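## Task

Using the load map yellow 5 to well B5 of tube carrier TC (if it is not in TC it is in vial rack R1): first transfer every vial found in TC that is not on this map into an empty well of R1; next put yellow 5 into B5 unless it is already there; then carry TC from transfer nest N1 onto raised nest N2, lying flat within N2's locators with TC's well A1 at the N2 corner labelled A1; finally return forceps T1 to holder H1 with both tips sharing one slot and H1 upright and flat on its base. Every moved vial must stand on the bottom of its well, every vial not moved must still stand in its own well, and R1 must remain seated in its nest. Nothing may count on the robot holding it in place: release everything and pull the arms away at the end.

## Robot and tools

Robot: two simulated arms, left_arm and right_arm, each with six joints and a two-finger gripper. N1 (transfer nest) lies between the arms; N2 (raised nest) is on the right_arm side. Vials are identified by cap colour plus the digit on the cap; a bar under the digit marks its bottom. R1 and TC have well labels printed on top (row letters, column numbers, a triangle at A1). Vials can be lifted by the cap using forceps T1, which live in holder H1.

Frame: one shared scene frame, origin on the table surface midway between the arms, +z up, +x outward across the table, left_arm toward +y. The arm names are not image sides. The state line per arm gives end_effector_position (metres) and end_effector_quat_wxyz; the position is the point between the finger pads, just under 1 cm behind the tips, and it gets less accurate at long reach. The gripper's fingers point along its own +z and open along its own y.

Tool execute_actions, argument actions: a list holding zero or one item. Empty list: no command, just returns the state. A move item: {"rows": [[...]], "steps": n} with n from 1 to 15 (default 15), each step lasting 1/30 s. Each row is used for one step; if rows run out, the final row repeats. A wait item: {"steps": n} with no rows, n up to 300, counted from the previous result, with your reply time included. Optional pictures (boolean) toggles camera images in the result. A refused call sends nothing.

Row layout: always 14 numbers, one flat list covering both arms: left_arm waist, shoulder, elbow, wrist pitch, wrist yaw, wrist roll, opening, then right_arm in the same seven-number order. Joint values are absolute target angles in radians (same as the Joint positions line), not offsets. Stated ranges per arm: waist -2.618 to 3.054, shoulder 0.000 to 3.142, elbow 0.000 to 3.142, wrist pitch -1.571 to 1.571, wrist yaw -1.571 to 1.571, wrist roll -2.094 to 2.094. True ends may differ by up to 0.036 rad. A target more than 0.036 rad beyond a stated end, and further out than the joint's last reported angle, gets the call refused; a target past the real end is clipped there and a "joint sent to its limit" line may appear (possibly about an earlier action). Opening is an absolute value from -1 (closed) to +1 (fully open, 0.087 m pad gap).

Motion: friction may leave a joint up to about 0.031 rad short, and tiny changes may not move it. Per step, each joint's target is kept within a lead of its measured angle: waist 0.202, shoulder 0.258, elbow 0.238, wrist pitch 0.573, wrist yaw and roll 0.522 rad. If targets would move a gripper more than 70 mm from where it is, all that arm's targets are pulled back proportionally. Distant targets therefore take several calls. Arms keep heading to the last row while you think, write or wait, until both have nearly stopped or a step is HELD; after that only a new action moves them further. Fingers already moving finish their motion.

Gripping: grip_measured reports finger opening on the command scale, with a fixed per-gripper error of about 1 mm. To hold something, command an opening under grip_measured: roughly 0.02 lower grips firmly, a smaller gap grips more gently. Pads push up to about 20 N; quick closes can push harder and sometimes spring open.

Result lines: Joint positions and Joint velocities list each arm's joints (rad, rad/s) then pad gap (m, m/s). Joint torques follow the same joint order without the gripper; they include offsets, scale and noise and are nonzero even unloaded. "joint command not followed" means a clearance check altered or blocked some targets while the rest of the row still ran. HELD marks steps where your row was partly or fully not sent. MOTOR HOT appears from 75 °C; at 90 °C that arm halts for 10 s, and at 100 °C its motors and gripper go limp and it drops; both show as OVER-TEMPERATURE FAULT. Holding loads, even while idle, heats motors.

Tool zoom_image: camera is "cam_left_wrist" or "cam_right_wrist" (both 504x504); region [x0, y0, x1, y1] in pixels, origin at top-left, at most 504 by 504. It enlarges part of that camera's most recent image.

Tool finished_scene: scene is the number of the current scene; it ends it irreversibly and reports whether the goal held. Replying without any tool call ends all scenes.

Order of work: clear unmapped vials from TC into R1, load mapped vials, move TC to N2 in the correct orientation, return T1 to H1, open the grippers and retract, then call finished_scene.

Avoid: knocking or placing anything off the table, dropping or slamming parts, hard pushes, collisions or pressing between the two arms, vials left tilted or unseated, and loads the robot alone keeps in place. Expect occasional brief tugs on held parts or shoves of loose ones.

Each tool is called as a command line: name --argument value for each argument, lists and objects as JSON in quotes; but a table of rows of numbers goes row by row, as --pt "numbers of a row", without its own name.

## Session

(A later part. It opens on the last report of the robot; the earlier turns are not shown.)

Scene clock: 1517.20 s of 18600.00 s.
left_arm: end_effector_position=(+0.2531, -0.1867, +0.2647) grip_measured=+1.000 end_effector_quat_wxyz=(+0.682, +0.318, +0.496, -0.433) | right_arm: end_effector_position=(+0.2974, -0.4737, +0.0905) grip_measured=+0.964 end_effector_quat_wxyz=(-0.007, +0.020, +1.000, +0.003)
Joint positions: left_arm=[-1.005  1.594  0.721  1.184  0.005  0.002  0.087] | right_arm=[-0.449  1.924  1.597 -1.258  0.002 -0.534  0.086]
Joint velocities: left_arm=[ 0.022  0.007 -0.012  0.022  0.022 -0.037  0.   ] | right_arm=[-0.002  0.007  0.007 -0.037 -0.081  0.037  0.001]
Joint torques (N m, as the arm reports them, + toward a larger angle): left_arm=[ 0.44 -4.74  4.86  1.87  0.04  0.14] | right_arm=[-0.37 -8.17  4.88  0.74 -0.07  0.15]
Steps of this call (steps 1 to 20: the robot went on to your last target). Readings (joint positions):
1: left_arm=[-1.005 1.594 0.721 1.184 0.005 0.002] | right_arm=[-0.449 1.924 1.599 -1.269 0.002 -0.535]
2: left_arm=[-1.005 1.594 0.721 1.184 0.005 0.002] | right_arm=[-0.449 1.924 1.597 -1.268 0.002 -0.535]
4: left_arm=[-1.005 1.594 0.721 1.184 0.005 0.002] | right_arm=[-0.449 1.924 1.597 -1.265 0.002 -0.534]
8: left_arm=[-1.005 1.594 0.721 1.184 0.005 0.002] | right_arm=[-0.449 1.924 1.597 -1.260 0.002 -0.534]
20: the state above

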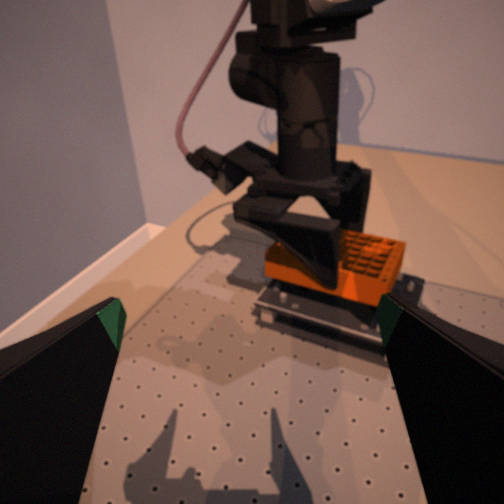

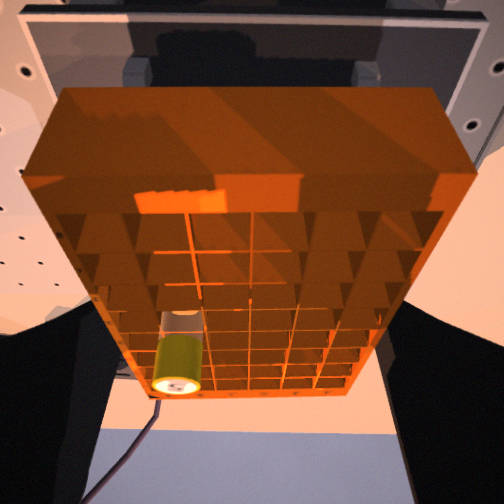

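execute_actions --actions '[{"rows":[[-1,1.6,0.7,1.2,0,0,0.5,-0.457,1.905,1.582,-1.24,0,-0.524,0.938],[-1,1.6,0.7,1.2,0,0,0.5,-0.458,1.902,1.578,-1.237,0,-0.523,0.938],[-1,1.6,0.7,1.2,0,0,0.5,-0.459,1.9,1.573,-1.234,0,-0.522,0.938],[-1,1.6,0.7,1.2,0,0,0.5,-0.46,1.898,1.568,-1.231,0,-0.521,0.938],[-1,1.6,0.7,1.2,0,0,0.5,-0.461,1.896,1.563,-1.228,0,-0.52,0.938],[-1,1.6,0.7,1.2,0,0,0.5,-0.462,1.894,1.558,-1.225,0,-0.519,0.938],[-1,1.6,0.7,1.2,0,0,0.5,-0.463,1.892,1.553,-1.222,0,-0.519,0.938],[-1,1.6,0.7,1.2,0,0,0.5,-0.464,1.89,1.548,-1.219,0,-0.519,0.938],[-1,1.6,0.7,1.2,0,0,0.5,-0.465,1.888,1.543,-1.215,0,-0.519,0.938],[-1,1.6,0.7,1.2,0,0,0.5,-0.466,1.886,1.538,-1.211,0,-0.519,0.938],[-1,1.6,0.7,1.2,0,0,0.5,-0.467,1.884,1.533,-1.207,0,-0.519,0.938],[-1,1.6,0.7,1.2,0,0,0.5,-0.468,1.882,1.528,-1.203,0,-0.519,0.938],[-1,1.6,0.7,1.2,0,0,0.5,-0.469,1.88,1.523,-1.2,0,-0.519,0.938]]}]' --pictures false

execute_actions --actions '[{"steps":20}]'

zoom_image --camera "cam_left_wrist" --region '[240, 210, 440, 370]'

Scene clock: 1562.60 s of 18600.00 s.
left_arm: end_effector_position=(+0.2531, -0.1867, +0.2647) grip_measured=+0.500 end_effector_quat_wxyz=(+0.682, +0.318, +0.496, -0.433) | right_arm: end_effector_position=(+0.2891, -0.4708, +0.0812) grip_measured=+0.964 end_effector_quat_wxyz=(-0.012, +0.026, +1.000, +0.006)
Joint positions: left_arm=[-1.005  1.594  0.721  1.184  0.005  0.002  0.066] | right_arm=[-0.456  1.908  1.537 -1.226  0.002 -0.529  0.086]
Joint velocities: left_arm=[ 0.007 -0.007  0.007 -0.007 -0.007  0.037 -0.   ] | right_arm=[-0.056 -0.032 -0.046  0.007 -0.022  0.007  0.   ]
Joint torques (N m, as the arm reports them, + toward a larger angle): left_arm=[ 0.43 -4.74  4.87  1.87  0.04  0.14] | right_arm=[ -0.71 -10.04   4.82   0.76  -0.07   0.16]
Steps of this call (steps 1 to 15: the robot went on to your last target; steps 16 to 90: nothing new was sent; then 41.90 s passed at rest; steps 91 to 105: all 15 steps of this action). Readings (joint positions):
91: left_arm=[-1.005 1.594 0.721 1.184 0.005 0.002] | right_arm=[-0.449 1.924 1.597 -1.258 0.002 -0.534]
92: left_arm=[-1.005 1.594 0.721 1.184 0.005 0.002] | right_arm=[-0.449 1.924 1.597 -1.257 0.002 -0.534]
94: left_arm=[-1.005 1.594 0.721 1.184 0.005 0.002] | right_arm=[-0.449 1.923 1.591 -1.252 0.002 -0.533]
98: left_arm=[-1.005 1.594 0.721 1.184 0.005 0.002] | right_arm=[-0.449 1.920 1.568 -1.243 0.002 -0.530]
105: the state above

Scene clock: 1563.27 s of 18600.00 s.
left_arm: end_effector_position=(+0.2531, -0.1867, +0.2647) grip_measured=+0.500 end_effector_quat_wxyz=(+0.682, +0.318, +0.496, -0.433) | right_arm: end_effector_position=(+0.2905, -0.4724, +0.0810) grip_measured=+0.964 end_effector_quat_wxyz=(-0.007, +0.027, +1.000, +0.004)
Joint positions: left_arm=[-1.005  1.594  0.721  1.184  0.005  0.002  0.066] | right_arm=[-0.458  1.907  1.535 -1.216  0.002 -0.528  0.086]
Joint velocities: left_arm=[-0.007  0.002 -0.017 -0.037 -0.007 -0.066 -0.   ] | right_arm=[-0.012  0.012 -0.002  0.022  0.037  0.037 -0.001]
Joint torques (N m, as the arm reports them, + toward a larger angle): left_arm=[ 0.44 -4.75  4.87  1.87  0.04  0.15] | right_arm=[ -0.73 -10.07   4.76   0.74  -0.06   0.15]
Steps of this call (steps 1 to 15: the robot went on to your last target; steps 16 to 20: nothing new was sent). Readings (joint positions):
1: left_arm=[-1.005 1.594 0.721 1.184 0.005 0.002] | right_arm=[-0.457 1.907 1.536 -1.224 0.002 -0.529]
2: left_arm=[-1.005 1.594 0.721 1.184 0.005 0.002] | right_arm=[-0.458 1.907 1.536 -1.223 0.002 -0.529]
4: left_arm=[-1.005 1.594 0.721 1.184 0.005 0.002] | right_arm=[-0.458 1.907 1.535 -1.220 0.002 -0.528]
8: left_arm=[-1.005 1.594 0.721 1.184 0.005 0.002] | right_arm=[-0.458 1.907 1.535 -1.217 0.002 -0.528]
20: the state above
All arms were judged still, so your last target was given up. Only a new action makes them travel on or press farther. Fingers that are still opening or closing keep moving.

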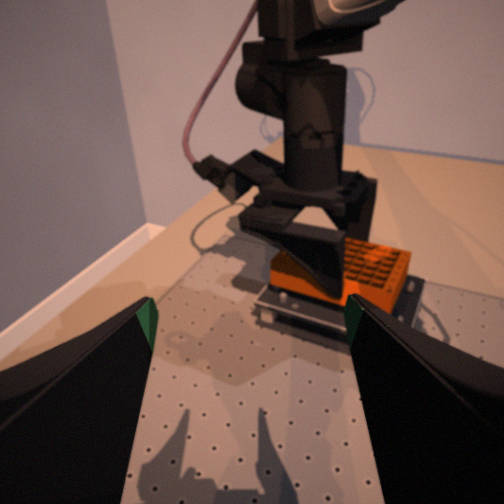

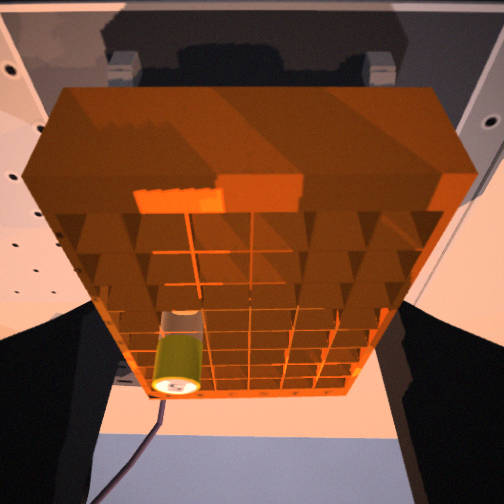

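Region (240, 210, 440, 370) of cam_left_wrist's 504x504 image, scaled by 2.520, with more detail than that image has; it fills the top 403 rows of this view, and the rest is white.

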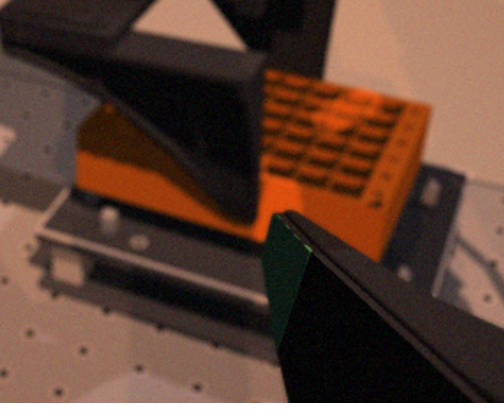

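zoom_image --camera "cam_right_wrist" --region '[40, 30, 200, 110]'

zoom_image --camera "cam_right_wrist" --region '[300, 30, 460, 110]'

Region (40, 30, 200, 110) of cam_right_wrist's 504x504 image, scaled by 3.150, with more detail than that image has.

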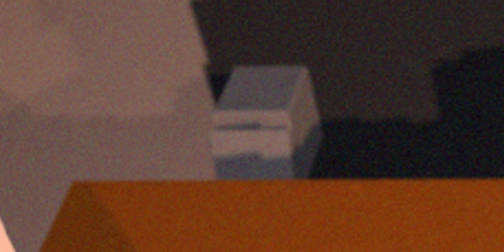

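Region (300, 30, 460, 110) of cam_right_wrist's 504x504 image, scaled by 3.150, with more detail than that image has.

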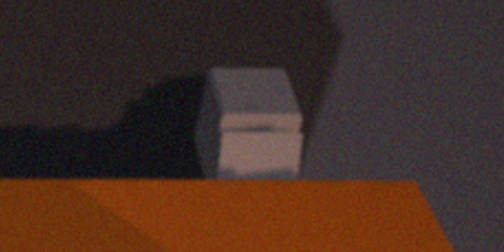

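execute_actions --actions '[{"rows":[[-1,1.6,0.7,1.2,0,0,1,-0.471,1.878,1.521,-1.2,0,-0.535,0.938],[-1,1.6,0.7,1.2,0,0,1,-0.473,1.875,1.518,-1.198,0,-0.54,0.938],[-1,1.6,0.7,1.2,0,0,1,-0.475,1.872,1.515,-1.196,0,-0.543,0.938],[-1,1.6,0.7,1.2,0,0,1,-0.477,1.869,1.512,-1.194,0,-0.546,0.938],[-1,1.6,0.7,1.2,0,0,1,-0.4785,1.867,1.509,-1.191,0,-0.5475,0.938],[-1,1.6,0.7,1.2,0,0,1,-0.4785,1.865,1.506,-1.188,0,-0.5475,0.938],[-1,1.6,0.7,1.2,0,0,1,-0.4785,1.865,1.503,-1.185,0,-0.5475,0.938],[-1,1.6,0.7,1.2,0,0,1,-0.4785,1.865,1.5,-1.182,0,-0.5475,0.938],[-1,1.6,0.7,1.2,0,0,1,-0.4785,1.865,1.497,-1.179,0,-0.5475,0.938],[-1,1.6,0.7,1.2,0,0,1,-0.4785,1.865,1.494,-1.176,0,-0.5475,0.938],[-1,1.6,0.7,1.2,0,0,1,-0.4785,1.865,1.491,-1.174,0,-0.5475,0.938],[-1,1.6,0.7,1.2,0,0,1,-0.4785,1.865,1.488,-1.174,0,-0.5475,0.938],[-1,1.6,0.7,1.2,0,0,1,-0.4785,1.865,1.485,-1.174,0,-0.5475,0.938],[-1,1.6,0.7,1.2,0,0,1,-0.4785,1.865,1.482,-1.174,0,-0.5475,0.938]]}]' --pictures false

execute_actions --actions '[{"steps":20}]'

zoom_image --camera "cam_left_wrist" --region '[240, 210, 440, 370]'

zoom_image --camera "cam_right_wrist" --region '[20, 30, 200, 120]'

zoom_image --camera "cam_right_wrist" --region '[300, 30, 480, 120]'

Scene clock: 1590.47 s of 18600.00 s.
left_arm: end_effector_position=(+0.2531, -0.1867, +0.2647) grip_measured=+1.000 end_effector_quat_wxyz=(+0.682, +0.318, +0.496, -0.433) | right_arm: end_effector_position=(+0.2849, -0.4727, +0.0773) grip_measured=+0.964 end_effector_quat_wxyz=(-0.006, +0.027, +1.000, +0.003)
Joint positions: left_arm=[-1.005  1.594  0.721  1.184  0.005  0.002  0.087] | right_arm=[-0.468  1.889  1.498 -1.194  0.002 -0.538  0.086]
Joint velocities: left_arm=[-0.002  0.002 -0.012  0.007 -0.081 -0.066  0.   ] | right_arm=[-0.002 -0.002 -0.056 -0.007  0.022 -0.081 -0.   ]
Joint torques (N m, as the arm reports them, + toward a larger angle): left_arm=[ 0.43 -4.75  4.86  1.87  0.04  0.14] | right_arm=[-0.73 -9.76  4.85  0.7  -0.06  0.08]
Steps of this call (steps 1 to 90: nothing new was sent; then 23.70 s passed at rest; steps 91 to 105: all 15 steps of this action). Readings (joint positions):
91: left_arm=[-1.005 1.594 0.721 1.184 0.005 0.002] | right_arm=[-0.458 1.907 1.535 -1.216 0.002 -0.528]
92: left_arm=[-1.005 1.594 0.721 1.184 0.005 0.002] | right_arm=[-0.458 1.907 1.535 -1.216 0.002 -0.529]
94: left_arm=[-1.005 1.594 0.721 1.184 0.005 0.002] | right_arm=[-0.459 1.903 1.531 -1.212 0.002 -0.531]
98: left_arm=[-1.005 1.594 0.721 1.184 0.005 0.002] | right_arm=[-0.466 1.891 1.518 -1.207 0.002 -0.535]
105: the state above

Scene clock: 1591.13 s of 18600.00 s.
left_arm: end_effector_position=(+0.2531, -0.1867, +0.2647) grip_measured=+1.000 end_effector_quat_wxyz=(+0.682, +0.318, +0.496, -0.433) | right_arm: end_effector_position=(+0.2855, -0.4731, +0.0769) grip_measured=+0.964 end_effector_quat_wxyz=(-0.005, +0.027, +1.000, +0.002)
Joint positions: left_arm=[-1.005  1.594  0.721  1.184  0.005  0.002  0.087] | right_arm=[-0.468  1.889  1.496 -1.189  0.002 -0.539  0.086]
Joint velocities: left_arm=[-0.012 -0.002 -0.007 -0.037  0.022 -0.051  0.   ] | right_arm=[-0.002 -0.002 -0.022 -0.037  0.022 -0.007 -0.   ]
Joint torques (N m, as the arm reports them, + toward a larger angle): left_arm=[ 0.44 -4.74  4.87  1.87  0.04  0.14] | right_arm=[-0.76 -9.75  4.64  0.74 -0.07  0.01]
Steps of this call (steps 1 to 15: the robot went on to your last target; steps 16 to 20: nothing new was sent). Readings (joint positions):
1: left_arm=[-1.005 1.594 0.721 1.184 0.005 0.002] | right_arm=[-0.468 1.889 1.496 -1.191 0.002 -0.539]
2: left_arm=[-1.005 1.594 0.721 1.184 0.005 0.002] | right_arm=[-0.468 1.889 1.496 -1.190 0.002 -0.539]
4: left_arm=[-1.005 1.594 0.721 1.184 0.005 0.002] | right_arm=[-0.468 1.889 1.496 -1.189 0.002 -0.539]
8: left_arm=[-1.005 1.594 0.721 1.184 0.005 0.002] | right_arm=[-0.468 1.889 1.496 -1.189 0.002 -0.539]
20: the state above
All arms were judged still, so your last target was given up. Only a new action makes them travel on or press farther. Fingers that are still opening or closing keep moving.

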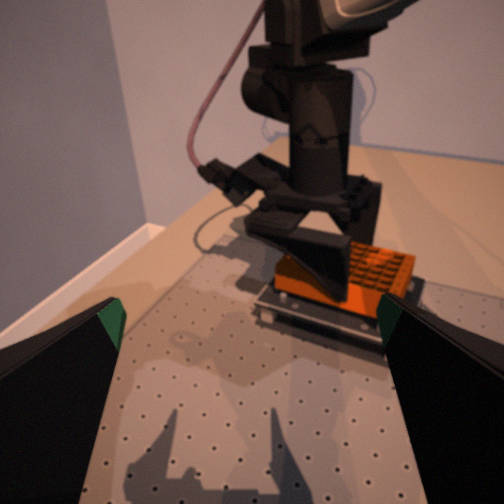

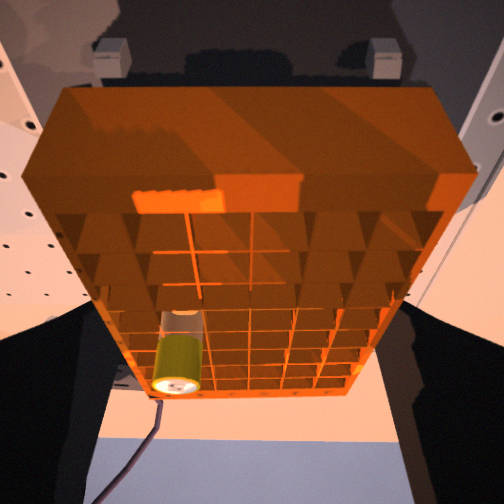

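Region (240, 210, 440, 370) of cam_left_wrist's 504x504 image, scaled by 2.520, with more detail than that image has; it fills the top 403 rows of this view, and the rest is white.

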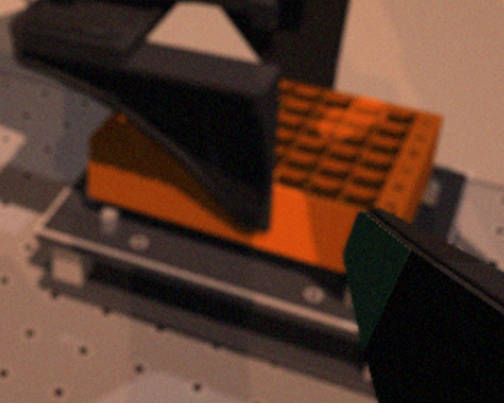

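Region (20, 30, 200, 120) of cam_right_wrist's 504x504 image, scaled by 2.800, with more detail than that image has.

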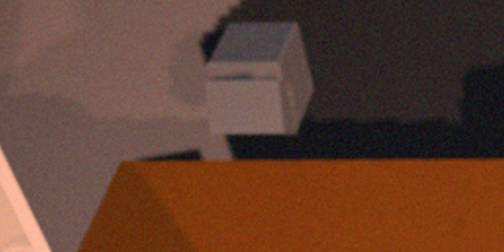

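Region (300, 30, 480, 120) of cam_right_wrist's 504x504 image, scaled by 2.800, with more detail than that image has.

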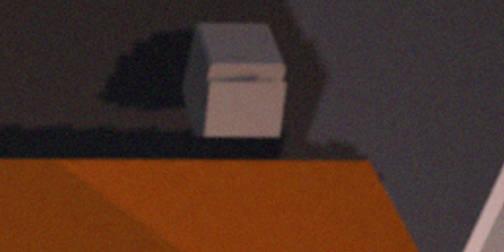

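execute_actions --actions '[{"rows":[[-1,1.6,0.7,1.2,0,0,1,-0.4785,1.865,1.48,-1.17,0,-0.5475,0.938],[-1,1.6,0.7,1.2,0,0,1,-0.4785,1.865,1.478,-1.168,0,-0.5475,0.938],[-1,1.6,0.7,1.2,0,0,1,-0.4785,1.865,1.476,-1.166,0,-0.5475,0.938],[-1,1.6,0.7,1.2,0,0,1,-0.4785,1.865,1.474,-1.164,0,-0.5475,0.938],[-1,1.6,0.7,1.2,0,0,1,-0.4785,1.865,1.472,-1.162,0,-0.5475,0.938],[-1,1.6,0.7,1.2,0,0,1,-0.4785,1.865,1.47,-1.16,0,-0.5475,0.938],[-1,1.6,0.7,1.2,0,0,1,-0.4785,1.865,1.468,-1.159,0,-0.5475,0.938],[-1,1.6,0.7,1.2,0,0,1,-0.4785,1.865,1.466,-1.159,0,-0.5475,0.938]]}]' --pictures false

execute_actions --actions '[{"steps":10}]'

zoom_image --camera "cam_left_wrist" --region '[240, 210, 440, 370]'

zoom_image --camera "cam_right_wrist" --region '[20, 30, 200, 120]'

zoom_image --camera "cam_right_wrist" --region '[300, 30, 480, 120]'

Scene clock: 1611.03 s of 18600.00 s.
left_arm: end_effector_position=(+0.2531, -0.1867, +0.2647) grip_measured=+1.000 end_effector_quat_wxyz=(+0.682, +0.318, +0.496, -0.433) | right_arm: end_effector_position=(+0.2859, -0.4733, +0.0732) grip_measured=+0.964 end_effector_quat_wxyz=(-0.003, +0.024, +1.000, +0.002)
Joint positions: left_arm=[-1.005  1.594  0.721  1.184  0.005  0.002  0.087] | right_arm=[-0.468  1.888  1.482 -1.171  0.    -0.544  0.086]
Joint velocities: left_arm=[-0.012  0.002  0.017  0.007 -0.007 -0.066  0.   ] | right_arm=[ 0.007  0.002  0.002  0.022 -0.022  0.007 -0.001]
Joint torques (N m, as the arm reports them, + toward a larger angle): left_arm=[ 0.44 -4.74  4.87  1.87  0.04  0.14] | right_arm=[-0.73 -9.66  4.48  0.7  -0.06  0.05]
Steps of this call (steps 1 to 90: nothing new was sent; then 16.40 s passed at rest; steps 91 to 105: all 15 steps of this action). Readings (joint positions):
91: left_arm=[-1.005 1.594 0.721 1.184 0.005 0.002] | right_arm=[-0.468 1.889 1.496 -1.189 0.002 -0.539]
92: left_arm=[-1.005 1.594 0.721 1.184 0.005 0.002] | right_arm=[-0.468 1.889 1.496 -1.188 0.002 -0.539]
94: left_arm=[-1.005 1.594 0.721 1.184 0.005 0.002] | right_arm=[-0.468 1.889 1.496 -1.187 0.002 -0.539]
98: left_arm=[-1.005 1.594 0.721 1.184 0.005 0.002] | right_arm=[-0.468 1.888 1.486 -1.176 0.001 -0.541]
105: the state above

Scene clock: 1611.37 s of 18600.00 s.
left_arm: end_effector_position=(+0.2531, -0.1867, +0.2647) grip_measured=+1.000 end_effector_quat_wxyz=(+0.682, +0.318, +0.496, -0.433) | right_arm: end_effector_position=(+0.2859, -0.4734, +0.0732) grip_measured=+0.964 end_effector_quat_wxyz=(-0.003, +0.024, +1.000, +0.002)
Joint positions: left_arm=[-1.005  1.594  0.721  1.184  0.005  0.002  0.087] | right_arm=[-0.468  1.888  1.482 -1.171  0.    -0.545  0.086]
Joint velocities: left_arm=[-0.002  0.002  0.002 -0.007 -0.066 -0.007  0.   ] | right_arm=[-0.012  0.022  0.002 -0.007 -0.007  0.022 -0.   ]
Joint torques (N m, as the arm reports them, + toward a larger angle): left_arm=[ 0.44 -4.75  4.87  1.87  0.04  0.14] | right_arm=[-0.74 -9.67  4.5   0.7  -0.05  0.06]
Steps of this call (steps 1 to 10: the robot went on to your last target). Readings (joint positions):
1: left_arm=[-1.005 1.594 0.721 1.184 0.005 0.002] | right_arm=[-0.468 1.888 1.482 -1.171 0.000 -0.545]
2: left_arm=[-1.005 1.594 0.721 1.184 0.005 0.002] | right_arm=[-0.468 1.888 1.482 -1.171 0.000 -0.545]
4: left_arm=[-1.005 1.594 0.721 1.184 0.005 0.002] | right_arm=[-0.468 1.888 1.482 -1.171 0.000 -0.545]
8: left_arm=[-1.005 1.594 0.721 1.184 0.005 0.002] | right_arm=[-0.468 1.888 1.482 -1.171 0.000 -0.545]
10: the state above

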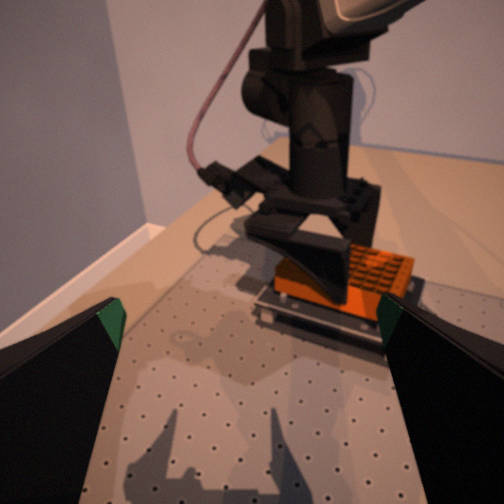

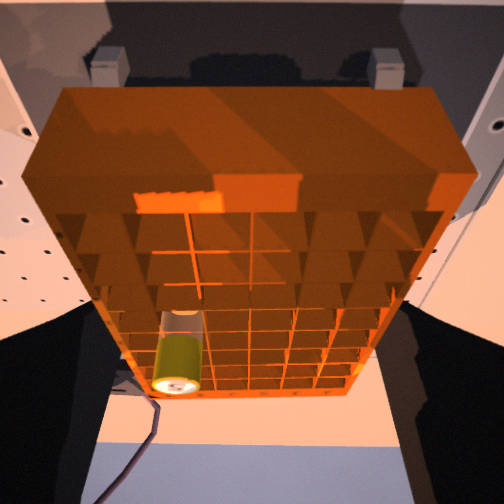

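Region (240, 210, 440, 370) of cam_left_wrist's 504x504 image, scaled by 2.520, with more detail than that image has; it fills the top 403 rows of this view, and the rest is white.

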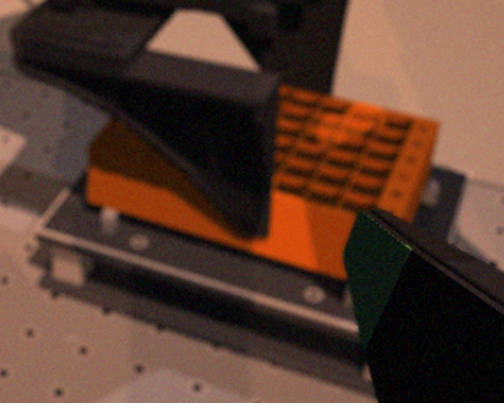

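Region (20, 30, 200, 120) of cam_right_wrist's 504x504 image, scaled by 2.800, with more detail than that image has.

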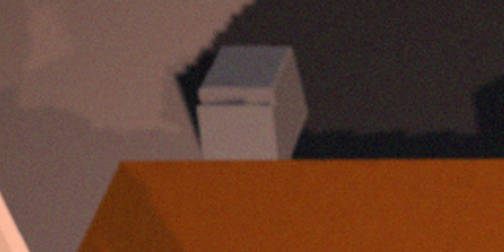

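Region (300, 30, 480, 120) of cam_right_wrist's 504x504 image, scaled by 2.800, with more detail than that image has.

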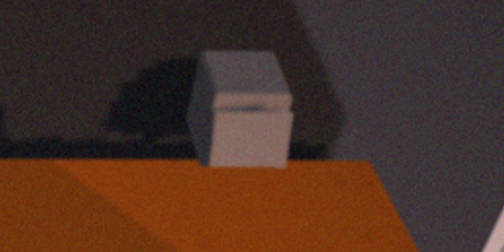

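execute_actions --actions '[{"rows":[[-1,1.6,0.7,1.2,0,0,1,-0.475,1.865,1.464,-1.158,0,-0.54,0.938],[-1,1.6,0.7,1.2,0,0,1,-0.475,1.865,1.462,-1.157,0,-0.54,0.938],[-1,1.6,0.7,1.2,0,0,1,-0.475,1.865,1.46,-1.156,0,-0.54,0.938],[-1,1.6,0.7,1.2,0,0,1,-0.475,1.865,1.458,-1.155,0,-0.54,0.938],[-1,1.6,0.7,1.2,0,0,1,-0.475,1.865,1.456,-1.154,0,-0.54,0.938],[-1,1.6,0.7,1.2,0,0,1,-0.475,1.865,1.454,-1.152,0,-0.54,0.938]]}]'

zoom_image --camera "cam_left_wrist" --region '[240, 210, 440, 370]'

Scene clock: 1625.23 s of 18600.00 s.
left_arm: end_effector_position=(+0.2531, -0.1867, +0.2647) grip_measured=+1.000 end_effector_quat_wxyz=(+0.682, +0.318, +0.496, -0.433) | right_arm: end_effector_position=(+0.2858, -0.4735, +0.0722) grip_measured=+0.964 end_effector_quat_wxyz=(-0.002, +0.022, +1.000, +0.001)
Joint positions: left_arm=[-1.005  1.594  0.721  1.184  0.005  0.002  0.087] | right_arm=[-0.468  1.885  1.474 -1.163  0.001 -0.549  0.086]
Joint velocities: left_arm=[ 0.022 -0.012 -0.012  0.022 -0.037 -0.066  0.   ] | right_arm=[-0.007 -0.002 -0.007  0.022 -0.037 -0.051 -0.   ]
Joint torques (N m, as the arm reports them, + toward a larger angle): left_arm=[ 0.44 -4.74  4.88  1.87  0.04  0.14] | right_arm=[-0.47 -9.42  4.17  0.7  -0.06  0.14]
Steps of this call (steps 1 to 15: the robot went on to your last target; steps 16 to 90: nothing new was sent; then 10.37 s passed at rest; steps 91 to 105: all 15 steps of this action). Readings (joint positions):
91: left_arm=[-1.005 1.594 0.721 1.184 0.005 0.002] | right_arm=[-0.468 1.888 1.482 -1.171 0.000 -0.545]
92: left_arm=[-1.005 1.594 0.721 1.184 0.005 0.002] | right_arm=[-0.468 1.888 1.482 -1.171 0.000 -0.545]
94: left_arm=[-1.005 1.594 0.721 1.184 0.005 0.002] | right_arm=[-0.468 1.888 1.482 -1.171 0.000 -0.545]
98: left_arm=[-1.005 1.594 0.721 1.184 0.005 0.002] | right_arm=[-0.468 1.886 1.475 -1.164 0.001 -0.548]
105: the state above

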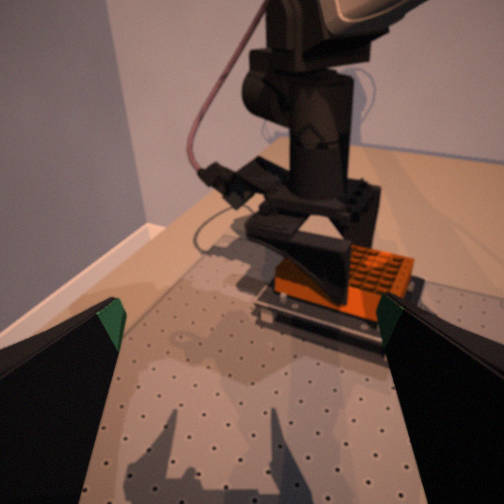

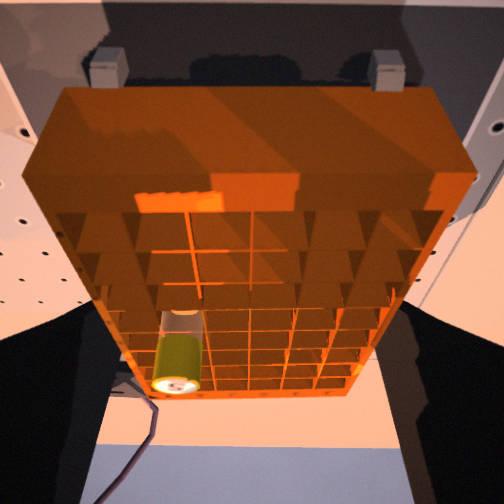

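Region (240, 210, 440, 370) of cam_left_wrist's 504x504 image, scaled by 2.520, with more detail than that image has; it fills the top 403 rows of this view, and the rest is white.

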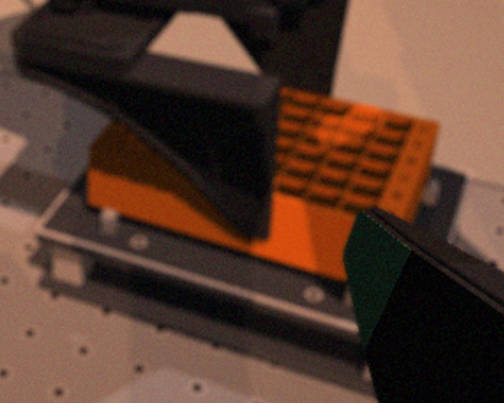

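execute_actions --actions '[{"rows":[[-1,1.6,0.7,1.2,0,0,1,-0.468,1.88,1.468,-1.148,0,-0.535,0.938],[-1,1.6,0.7,1.2,0,0,1,-0.464,1.886,1.468,-1.145,0,-0.532,0.938],[-1,1.6,0.7,1.2,0,0,1,-0.462,1.889,1.468,-1.143,0,-0.53,0.938],[-1,1.6,0.7,1.2,0,0,1,-0.462,1.891,1.468,-1.143,0,-0.53,0.938],[-1,1.6,0.7,1.2,0,0,1,-0.462,1.893,1.468,-1.143,0,-0.53,0.938],[-1,1.6,0.7,1.2,0,0,1,-0.462,1.895,1.468,-1.143,0,-0.53,0.938]]}]'

zoom_image --camera "cam_left_wrist" --region '[240, 210, 440, 370]'

Scene clock: 1638.67 s of 18600.00 s.
left_arm: end_effector_position=(+0.2531, -0.1867, +0.2647) grip_measured=+1.000 end_effector_quat_wxyz=(+0.682, +0.318, +0.496, -0.433) | right_arm: end_effector_position=(+0.2859, -0.4736, +0.0722) grip_measured=+0.964 end_effector_quat_wxyz=(-0.001, +0.022, +1.000, +0.000)
Joint positions: left_arm=[-1.005  1.594  0.721  1.184  0.005  0.002  0.087] | right_arm=[-0.468  1.885  1.474 -1.162  0.001 -0.549  0.086]
Joint velocities: left_arm=[-0.007  0.007 -0.022 -0.11  -0.022 -0.007  0.   ] | right_arm=[ 0.002 -0.002 -0.022 -0.022 -0.081  0.037 -0.   ]
Joint torques (N m, as the arm reports them, + toward a larger angle): left_arm=[ 0.44 -4.74  4.88  1.87  0.04  0.15] | right_arm=[ 0.52 -7.18  5.3   0.81 -0.05  0.23]
Steps of this call (steps 1 to 15: the robot went on to your last target; steps 16 to 90: nothing new was sent; then 9.93 s passed at rest; steps 91 to 105: all 15 steps of this action). Readings (joint positions):
91: left_arm=[-1.005 1.594 0.721 1.184 0.005 0.002] | right_arm=[-0.468 1.885 1.474 -1.163 0.001 -0.549]
92: left_arm=[-1.005 1.594 0.721 1.184 0.005 0.002] | right_arm=[-0.468 1.885 1.474 -1.163 0.001 -0.549]
94: left_arm=[-1.005 1.594 0.721 1.184 0.005 0.002] | right_arm=[-0.468 1.885 1.474 -1.162 0.001 -0.549]
98: left_arm=[-1.005 1.594 0.721 1.184 0.005 0.002] | right_arm=[-0.468 1.885 1.474 -1.162 0.001 -0.549]
105: the state above

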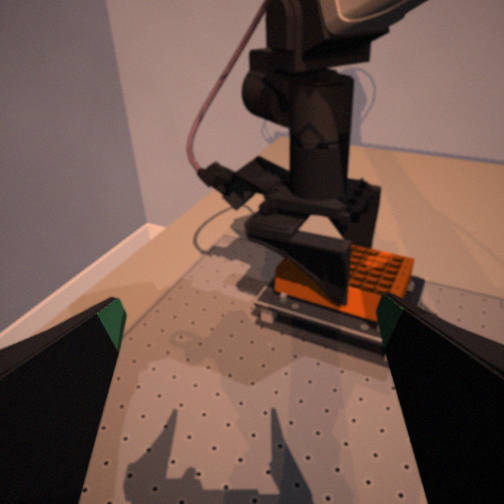

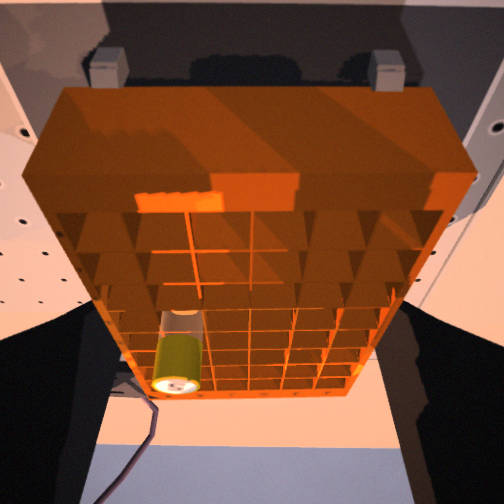

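Region (240, 210, 440, 370) of cam_left_wrist's 504x504 image, scaled by 2.520, with more detail than that image has; it fills the top 403 rows of this view, and the rest is white.

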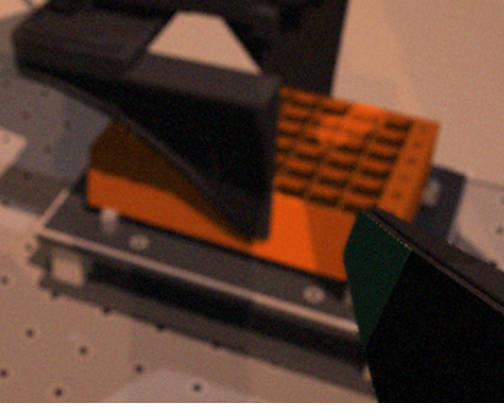

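execute_actions --actions '[{"rows":[[-1.02,1.6,0.7,1.2,0,0,1,-0.466,1.885,1.5,-1.17,0,-0.53,0.938],[-1.03,1.6,0.7,1.2,0,0,1,-0.466,1.885,1.506,-1.18,0,-0.53,0.938],[-1.04,1.6,0.7,1.2,0,0,1,-0.466,1.885,1.511,-1.187,0,-0.53,0.938],[-1.05,1.6,0.7,1.2,0,0,1,-0.466,1.887,1.516,-1.193,0,-0.53,0.938],[-1.06,1.6,0.7,1.2,0,0,1,-0.466,1.889,1.521,-1.199,0,-0.53,0.938],[-1.07,1.6,0.7,1.2,0,0,1,-0.466,1.891,1.526,-1.205,0,-0.53,0.938],[-1.08,1.6,0.7,1.2,0,0,1,-0.466,1.893,1.53,-1.21,0,-0.53,0.938],[-1.09,1.6,0.7,1.2,0,0,1,-0.466,1.895,1.533,-1.214,0,-0.53,0.938],[-1.1,1.6,0.7,1.2,0,0,1,-0.466,1.897,1.533,-1.214,0,-0.53,0.938]]}]' --pictures false

execute_actions --actions '[{"steps":15}]'

zoom_image --camera "cam_left_wrist" --region '[190, 210, 400, 370]'

Scene clock: 1652.87 s of 18600.00 s.
left_arm: end_effector_position=(+0.2135, -0.2032, +0.2647) grip_measured=+1.000 end_effector_quat_wxyz=(+0.662, +0.339, +0.482, -0.463) | right_arm: end_effector_position=(+0.2862, -0.4735, +0.0767) grip_measured=+0.964 end_effector_quat_wxyz=(-0.006, +0.026, +1.000, +0.004)
Joint positions: left_arm=[-1.095  1.594  0.721  1.184  0.004  0.002  0.087] | right_arm=[-0.468  1.895  1.504 -1.194  0.001 -0.541  0.086]
Joint velocities: left_arm=[-0.007 -0.002 -0.007  0.022 -0.007 -0.007  0.   ] | right_arm=[-0.002 -0.002 -0.002 -0.095 -0.037 -0.037  0.   ]
Joint torques (N m, as the arm reports them, + toward a larger angle): left_arm=[-0.3  -4.75  4.88  1.87  0.01  0.14] | right_arm=[ 0.22 -7.92  8.07  0.3  -0.05  0.15]
Steps of this call (steps 1 to 15: the robot went on to your last target; steps 16 to 90: nothing new was sent; then 10.70 s passed at rest; steps 91 to 105: all 15 steps of this action). Readings (joint positions):
91: left_arm=[-1.006 1.594 0.721 1.184 0.005 0.002] | right_arm=[-0.468 1.885 1.474 -1.162 0.001 -0.549]
92: left_arm=[-1.008 1.594 0.721 1.184 0.005 0.002] | right_arm=[-0.468 1.885 1.474 -1.163 0.001 -0.549]
94: left_arm=[-1.021 1.594 0.721 1.184 0.004 0.002] | right_arm=[-0.468 1.885 1.478 -1.167 0.001 -0.548]
98: left_arm=[-1.064 1.594 0.721 1.184 0.004 0.002] | right_arm=[-0.468 1.887 1.497 -1.184 0.001 -0.543]
105: the state above

Scene clock: 1653.37 s of 18600.00 s.
left_arm: end_effector_position=(+0.2135, -0.2032, +0.2647) grip_measured=+1.000 end_effector_quat_wxyz=(+0.662, +0.339, +0.482, -0.463) | right_arm: end_effector_position=(+0.2858, -0.4732, +0.0767) grip_measured=+0.964 end_effector_quat_wxyz=(-0.007, +0.027, +1.000, +0.004)
Joint positions: left_arm=[-1.095  1.594  0.721  1.184  0.004  0.002  0.087] | right_arm=[-0.468  1.896  1.504 -1.196  0.001 -0.539  0.086]
Joint velocities: left_arm=[-0.017 -0.007 -0.017 -0.037 -0.022 -0.037  0.   ] | right_arm=[-0.017 -0.012 -0.007  0.007 -0.11  -0.066  0.001]
Joint torques (N m, as the arm reports them, + toward a larger angle): left_arm=[-0.37 -4.75  4.87  1.87  0.05  0.14] | right_arm=[ 0.2  -7.9   8.06  0.3  -0.05  0.15]
Steps of this call (steps 1 to 15: the robot went on to your last target). Readings (joint positions):
1: left_arm=[-1.095 1.594 0.721 1.184 0.004 0.002] | right_arm=[-0.468 1.896 1.504 -1.195 0.001 -0.540]
2: left_arm=[-1.095 1.594 0.721 1.184 0.004 0.002] | right_arm=[-0.468 1.896 1.504 -1.195 0.001 -0.540]
4: left_arm=[-1.095 1.594 0.721 1.184 0.004 0.002] | right_arm=[-0.468 1.896 1.504 -1.195 0.001 -0.540]
8: left_arm=[-1.095 1.594 0.721 1.184 0.004 0.002] | right_arm=[-0.468 1.896 1.504 -1.196 0.001 -0.539]
15: the state above
All arms were judged still, so your last target was given up. Only a new action makes them travel on or press farther. Fingers that are still opening or closing keep moving.

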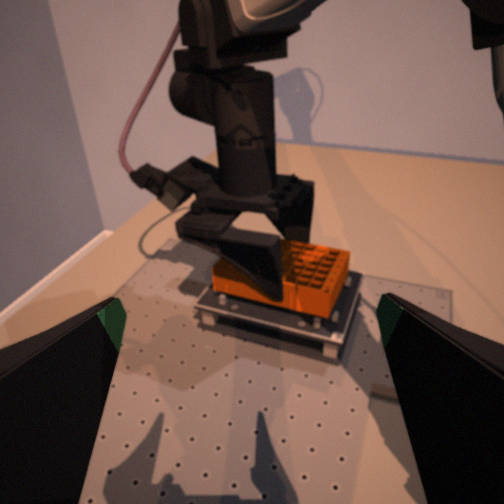

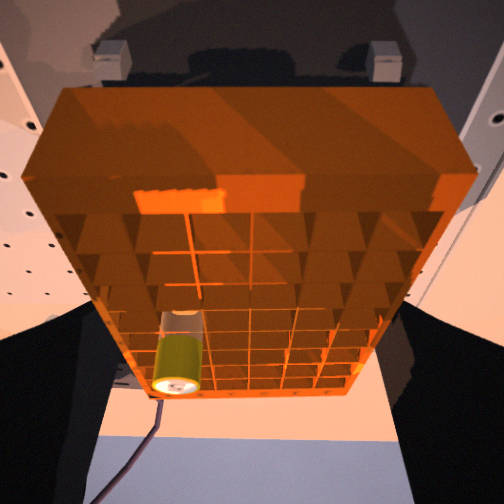

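Region (190, 210, 400, 370) of cam_left_wrist's 504x504 image, scaled by 2.400, with more detail than that image has; it fills the top 384 rows of this view, and the rest is white.

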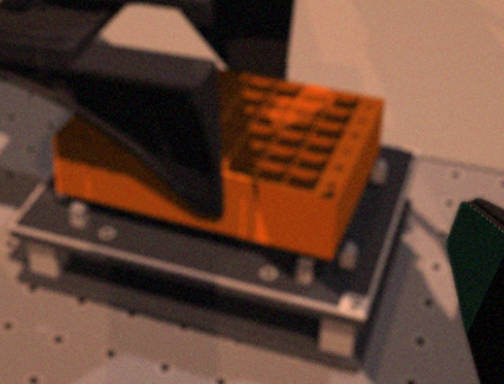

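zoom_image --camera "cam_left_wrist" --region '[290, 260, 370, 340]'

zoom_image --camera "cam_left_wrist" --region '[190, 260, 270, 320]'

Region (290, 260, 370, 340) of cam_left_wrist's 504x504 image, scaled by 6.300, with more detail than that image has.

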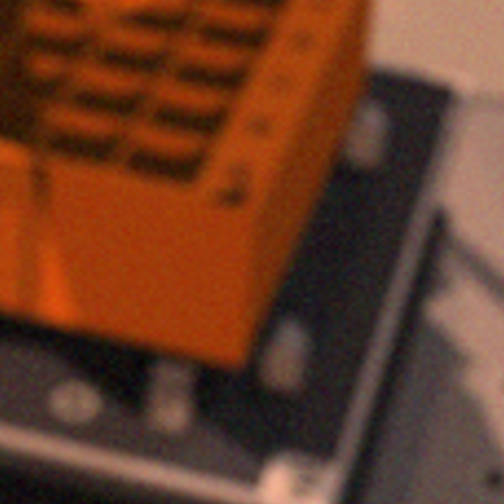

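Region (190, 260, 270, 320) of cam_left_wrist's 504x504 image, scaled by 6.300, with more detail than that image has; it fills the top 378 rows of this view, and the rest is white.

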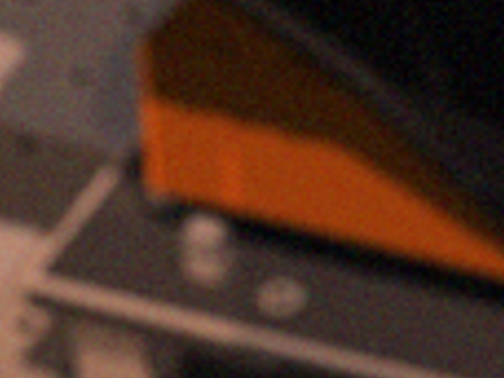

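execute_actions --actions '[{"rows":[[-1.1,1.6,0.7,1.2,0,0,1,-0.466,1.897,1.51,-1.19,0,-0.55,0.938],[-1.1,1.6,0.7,1.2,0,0,1,-0.466,1.897,1.5,-1.18,0,-0.556,0.938],[-1.1,1.6,0.7,1.2,0,0,1,-0.466,1.897,1.495,-1.176,0,-0.562,0.938],[-1.1,1.6,0.7,1.2,0,0,1,-0.466,1.897,1.495,-1.173,0,-0.562,0.938],[-1.1,1.6,0.7,1.2,0,0,1,-0.466,1.897,1.495,-1.171,0,-0.562,0.938],[-1.1,1.6,0.7,1.2,0,0,1,-0.466,1.897,1.495,-1.169,0,-0.562,0.938],[-1.1,1.6,0.7,1.2,0,0,1,-0.466,1.897,1.492,-1.167,0,-0.562,0.938],[-1.1,1.6,0.7,1.2,0,0,1,-0.466,1.897,1.49,-1.165,0,-0.562,0.938],[-1.1,1.6,0.7,1.2,0,0,1,-0.466,1.897,1.488,-1.163,0,-0.562,0.938],[-1.1,1.6,0.7,1.2,0,0,1,-0.466,1.897,1.486,-1.161,0,-0.562,0.938],[-1.1,1.6,0.7,1.2,0,0,1,-0.466,1.897,1.484,-1.16,0,-0.562,0.938],[-1.1,1.6,0.7,1.2,0,0,1,-0.466,1.897,1.482,-1.16,0,-0.562,0.938],[-1.1,1.6,0.7,1.2,0,0,1,-0.466,1.897,1.48,-1.16,0,-0.562,0.938],[-1.1,1.6,0.7,1.2,0,0,1,-0.466,1.897,1.478,-1.16,0,-0.562,0.938]]}]' --pictures false

execute_actions --actions '[{"steps":12}]'

zoom_image --camera "cam_left_wrist" --region '[290, 260, 370, 340]'

zoom_image --camera "cam_left_wrist" --region '[190, 260, 270, 320]'

Scene clock: 1677.63 s of 18600.00 s.
left_arm: end_effector_position=(+0.2135, -0.2032, +0.2647) grip_measured=+1.000 end_effector_quat_wxyz=(+0.662, +0.339, +0.482, -0.463) | right_arm: end_effector_position=(+0.2859, -0.4736, +0.0740) grip_measured=+0.964 end_effector_quat_wxyz=(-0.006, +0.020, +1.000, +0.004)
Joint positions: left_arm=[-1.095  1.594  0.721  1.184  0.004  0.002  0.087] | right_arm=[-0.468  1.896  1.493 -1.183  0.    -0.552  0.086]
Joint velocities: left_arm=[-0.002 -0.002 -0.007 -0.007  0.066 -0.11   0.   ] | right_arm=[-0.007 -0.007 -0.066  0.051 -0.066  0.022  0.   ]
Joint torques (N m, as the arm reports them, + toward a larger angle): left_arm=[-0.36 -4.75  4.87  1.87  0.05  0.14] | right_arm=[ 0.22 -7.9   4.89  0.76 -0.04  0.02]
Steps of this call (steps 1 to 90: nothing new was sent; then 20.77 s passed at rest; steps 91 to 105: all 15 steps of this action). Readings (joint positions):
91: left_arm=[-1.095 1.594 0.721 1.184 0.004 0.002] | right_arm=[-0.468 1.896 1.504 -1.196 0.001 -0.539]
92: left_arm=[-1.095 1.594 0.721 1.184 0.004 0.002] | right_arm=[-0.468 1.896 1.504 -1.196 0.001 -0.541]
94: left_arm=[-1.095 1.594 0.721 1.184 0.004 0.002] | right_arm=[-0.468 1.896 1.504 -1.195 0.001 -0.545]
98: left_arm=[-1.095 1.594 0.721 1.184 0.004 0.002] | right_arm=[-0.468 1.896 1.504 -1.192 0.001 -0.550]
105: the state above

Scene clock: 1678.03 s of 18600.00 s.
left_arm: end_effector_position=(+0.2135, -0.2032, +0.2647) grip_measured=+1.000 end_effector_quat_wxyz=(+0.662, +0.339, +0.482, -0.463) | right_arm: end_effector_position=(+0.2861, -0.4738, +0.0731) grip_measured=+0.964 end_effector_quat_wxyz=(-0.006, +0.020, +1.000, +0.004)
Joint positions: left_arm=[-1.095  1.594  0.721  1.184  0.004  0.002  0.087] | right_arm=[-0.468  1.896  1.49  -1.179  0.    -0.553  0.086]
Joint velocities: left_arm=[ 0.002 -0.012 -0.002 -0.022  0.007 -0.007  0.   ] | right_arm=[ 0.002 -0.002 -0.012 -0.007  0.081 -0.051  0.   ]
Joint torques (N m, as the arm reports them, + toward a larger angle): left_arm=[-0.36 -4.74  4.88  1.87  0.05  0.14] | right_arm=[ 0.21 -7.89  4.77  0.77 -0.05  0.01]
Steps of this call (steps 1 to 12: the robot went on to your last target). Readings (joint positions):
1: left_arm=[-1.095 1.594 0.721 1.184 0.004 0.002] | right_arm=[-0.468 1.896 1.491 -1.182 0.000 -0.552]
2: left_arm=[-1.095 1.594 0.721 1.184 0.004 0.002] | right_arm=[-0.468 1.896 1.491 -1.181 0.000 -0.553]
4: left_arm=[-1.095 1.594 0.721 1.184 0.004 0.002] | right_arm=[-0.468 1.896 1.490 -1.179 0.000 -0.553]
8: left_arm=[-1.095 1.594 0.721 1.184 0.004 0.002] | right_arm=[-0.468 1.896 1.490 -1.179 0.000 -0.553]
12: the state above

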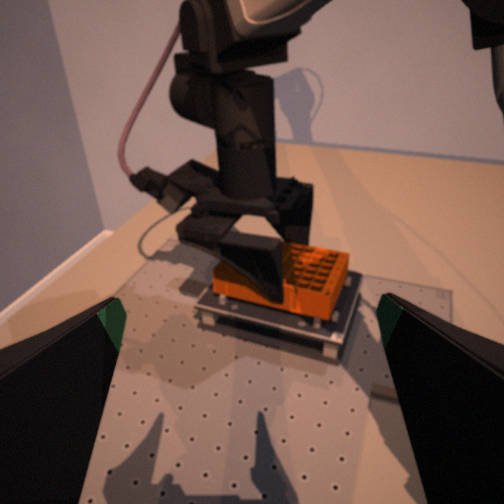

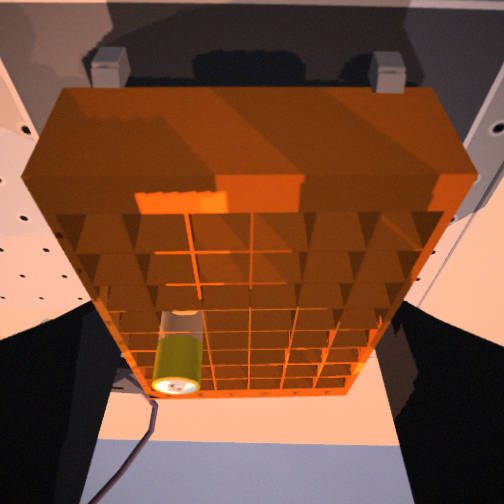

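Region (290, 260, 370, 340) of cam_left_wrist's 504x504 image, scaled by 6.300, with more detail than that image has.

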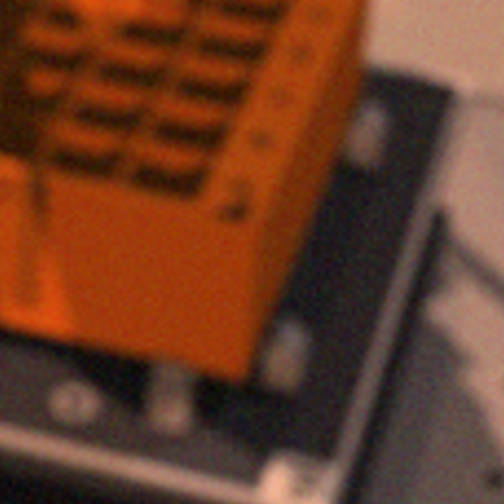

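Region (190, 260, 270, 320) of cam_left_wrist's 504x504 image, scaled by 6.300, with more detail than that image has; it fills the top 378 rows of this view, and the rest is white.

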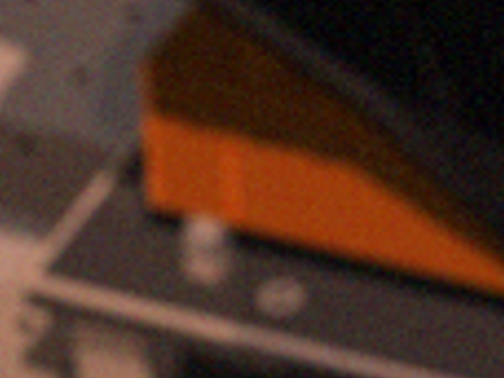

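Inside all pins; no contact. Continue down.

execute_actions --actions '[{"rows":[[-1.1,1.6,0.7,1.2,0,0,1,-0.466,1.897,1.478,-1.156,0,-0.55,0.938],[-1.1,1.6,0.7,1.2,0,0,1,-0.466,1.897,1.478,-1.153,0,-0.55,0.938],[-1.1,1.6,0.7,1.2,0,0,1,-0.466,1.897,1.476,-1.15,0,-0.55,0.938],[-1.1,1.6,0.7,1.2,0,0,1,-0.466,1.897,1.474,-1.148,0,-0.55,0.938],[-1.1,1.6,0.7,1.2,0,0,1,-0.466,1.897,1.472,-1.146,0,-0.55,0.938],[-1.1,1.6,0.7,1.2,0,0,1,-0.466,1.897,1.47,-1.146,0,-0.55,0.938],[-1.1,1.6,0.7,1.2,0,0,1,-0.466,1.897,1.468,-1.146,0,-0.55,0.938],[-1.1,1.6,0.7,1.2,0,0,1,-0.466,1.897,1.466,-1.146,0,-0.55,0.938]]}]'

zoom_image --camera "cam_left_wrist" --region '[190, 210, 400, 370]'

Scene clock: 1685.73 s of 18600.00 s.
left_arm: end_effector_position=(+0.2135, -0.2032, +0.2647) grip_measured=+1.000 end_effector_quat_wxyz=(+0.662, +0.339, +0.482, -0.463) | right_arm: end_effector_position=(+0.2861, -0.4739, +0.0703) grip_measured=+0.964 end_effector_quat_wxyz=(-0.005, +0.020, +1.000, +0.003)
Joint positions: left_arm=[-1.095  1.594  0.721  1.184  0.004  0.002  0.087] | right_arm=[-0.468  1.896  1.479 -1.166  0.001 -0.553  0.086]
Joint velocities: left_arm=[-0.002 -0.007  0.007 -0.007 -0.066 -0.022  0.   ] | right_arm=[ 0.012  0.017 -0.027  0.007 -0.022 -0.081 -0.001]
Joint torques (N m, as the arm reports them, + toward a larger angle): left_arm=[-0.36 -4.75  4.87  1.87  0.05  0.14] | right_arm=[ 0.22 -7.87  4.71  0.79 -0.06  0.1 ]
Steps of this call (steps 1 to 15: the robot went on to your last target; steps 16 to 90: nothing new was sent; then 4.20 s passed at rest; steps 91 to 105: all 15 steps of this action). Readings (joint positions):
91: left_arm=[-1.095 1.594 0.721 1.184 0.004 0.002] | right_arm=[-0.468 1.896 1.490 -1.178 0.000 -0.553]
92: left_arm=[-1.095 1.594 0.721 1.184 0.004 0.002] | right_arm=[-0.468 1.896 1.490 -1.178 0.000 -0.553]
94: left_arm=[-1.095 1.594 0.721 1.184 0.004 0.002] | right_arm=[-0.468 1.896 1.490 -1.178 0.000 -0.553]
98: left_arm=[-1.095 1.594 0.721 1.184 0.004 0.002] | right_arm=[-0.468 1.896 1.486 -1.174 0.000 -0.553]
105: the state above

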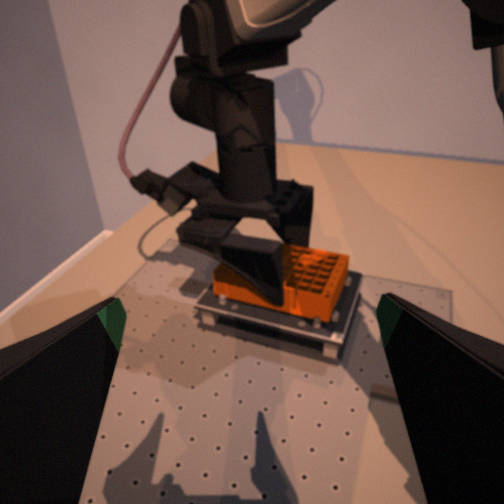

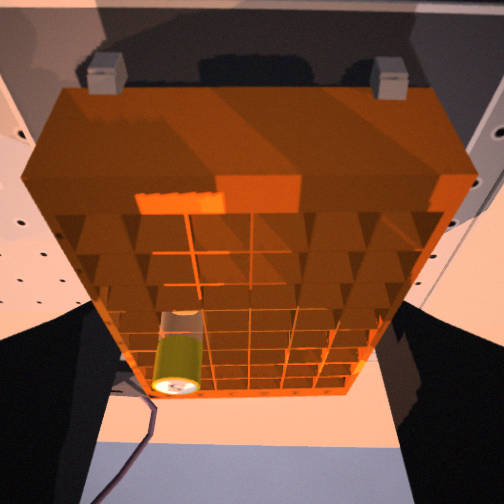

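Region (190, 210, 400, 370) of cam_left_wrist's 504x504 image, scaled by 2.400, with more detail than that image has; it fills the top 384 rows of this view, and the rest is white.

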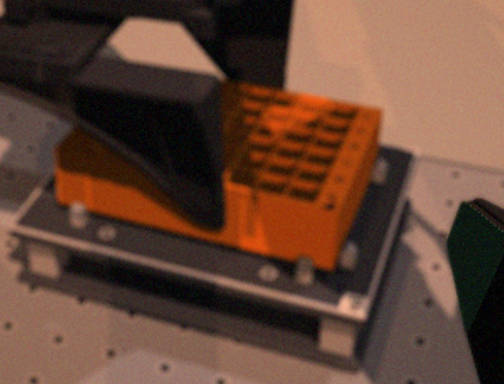

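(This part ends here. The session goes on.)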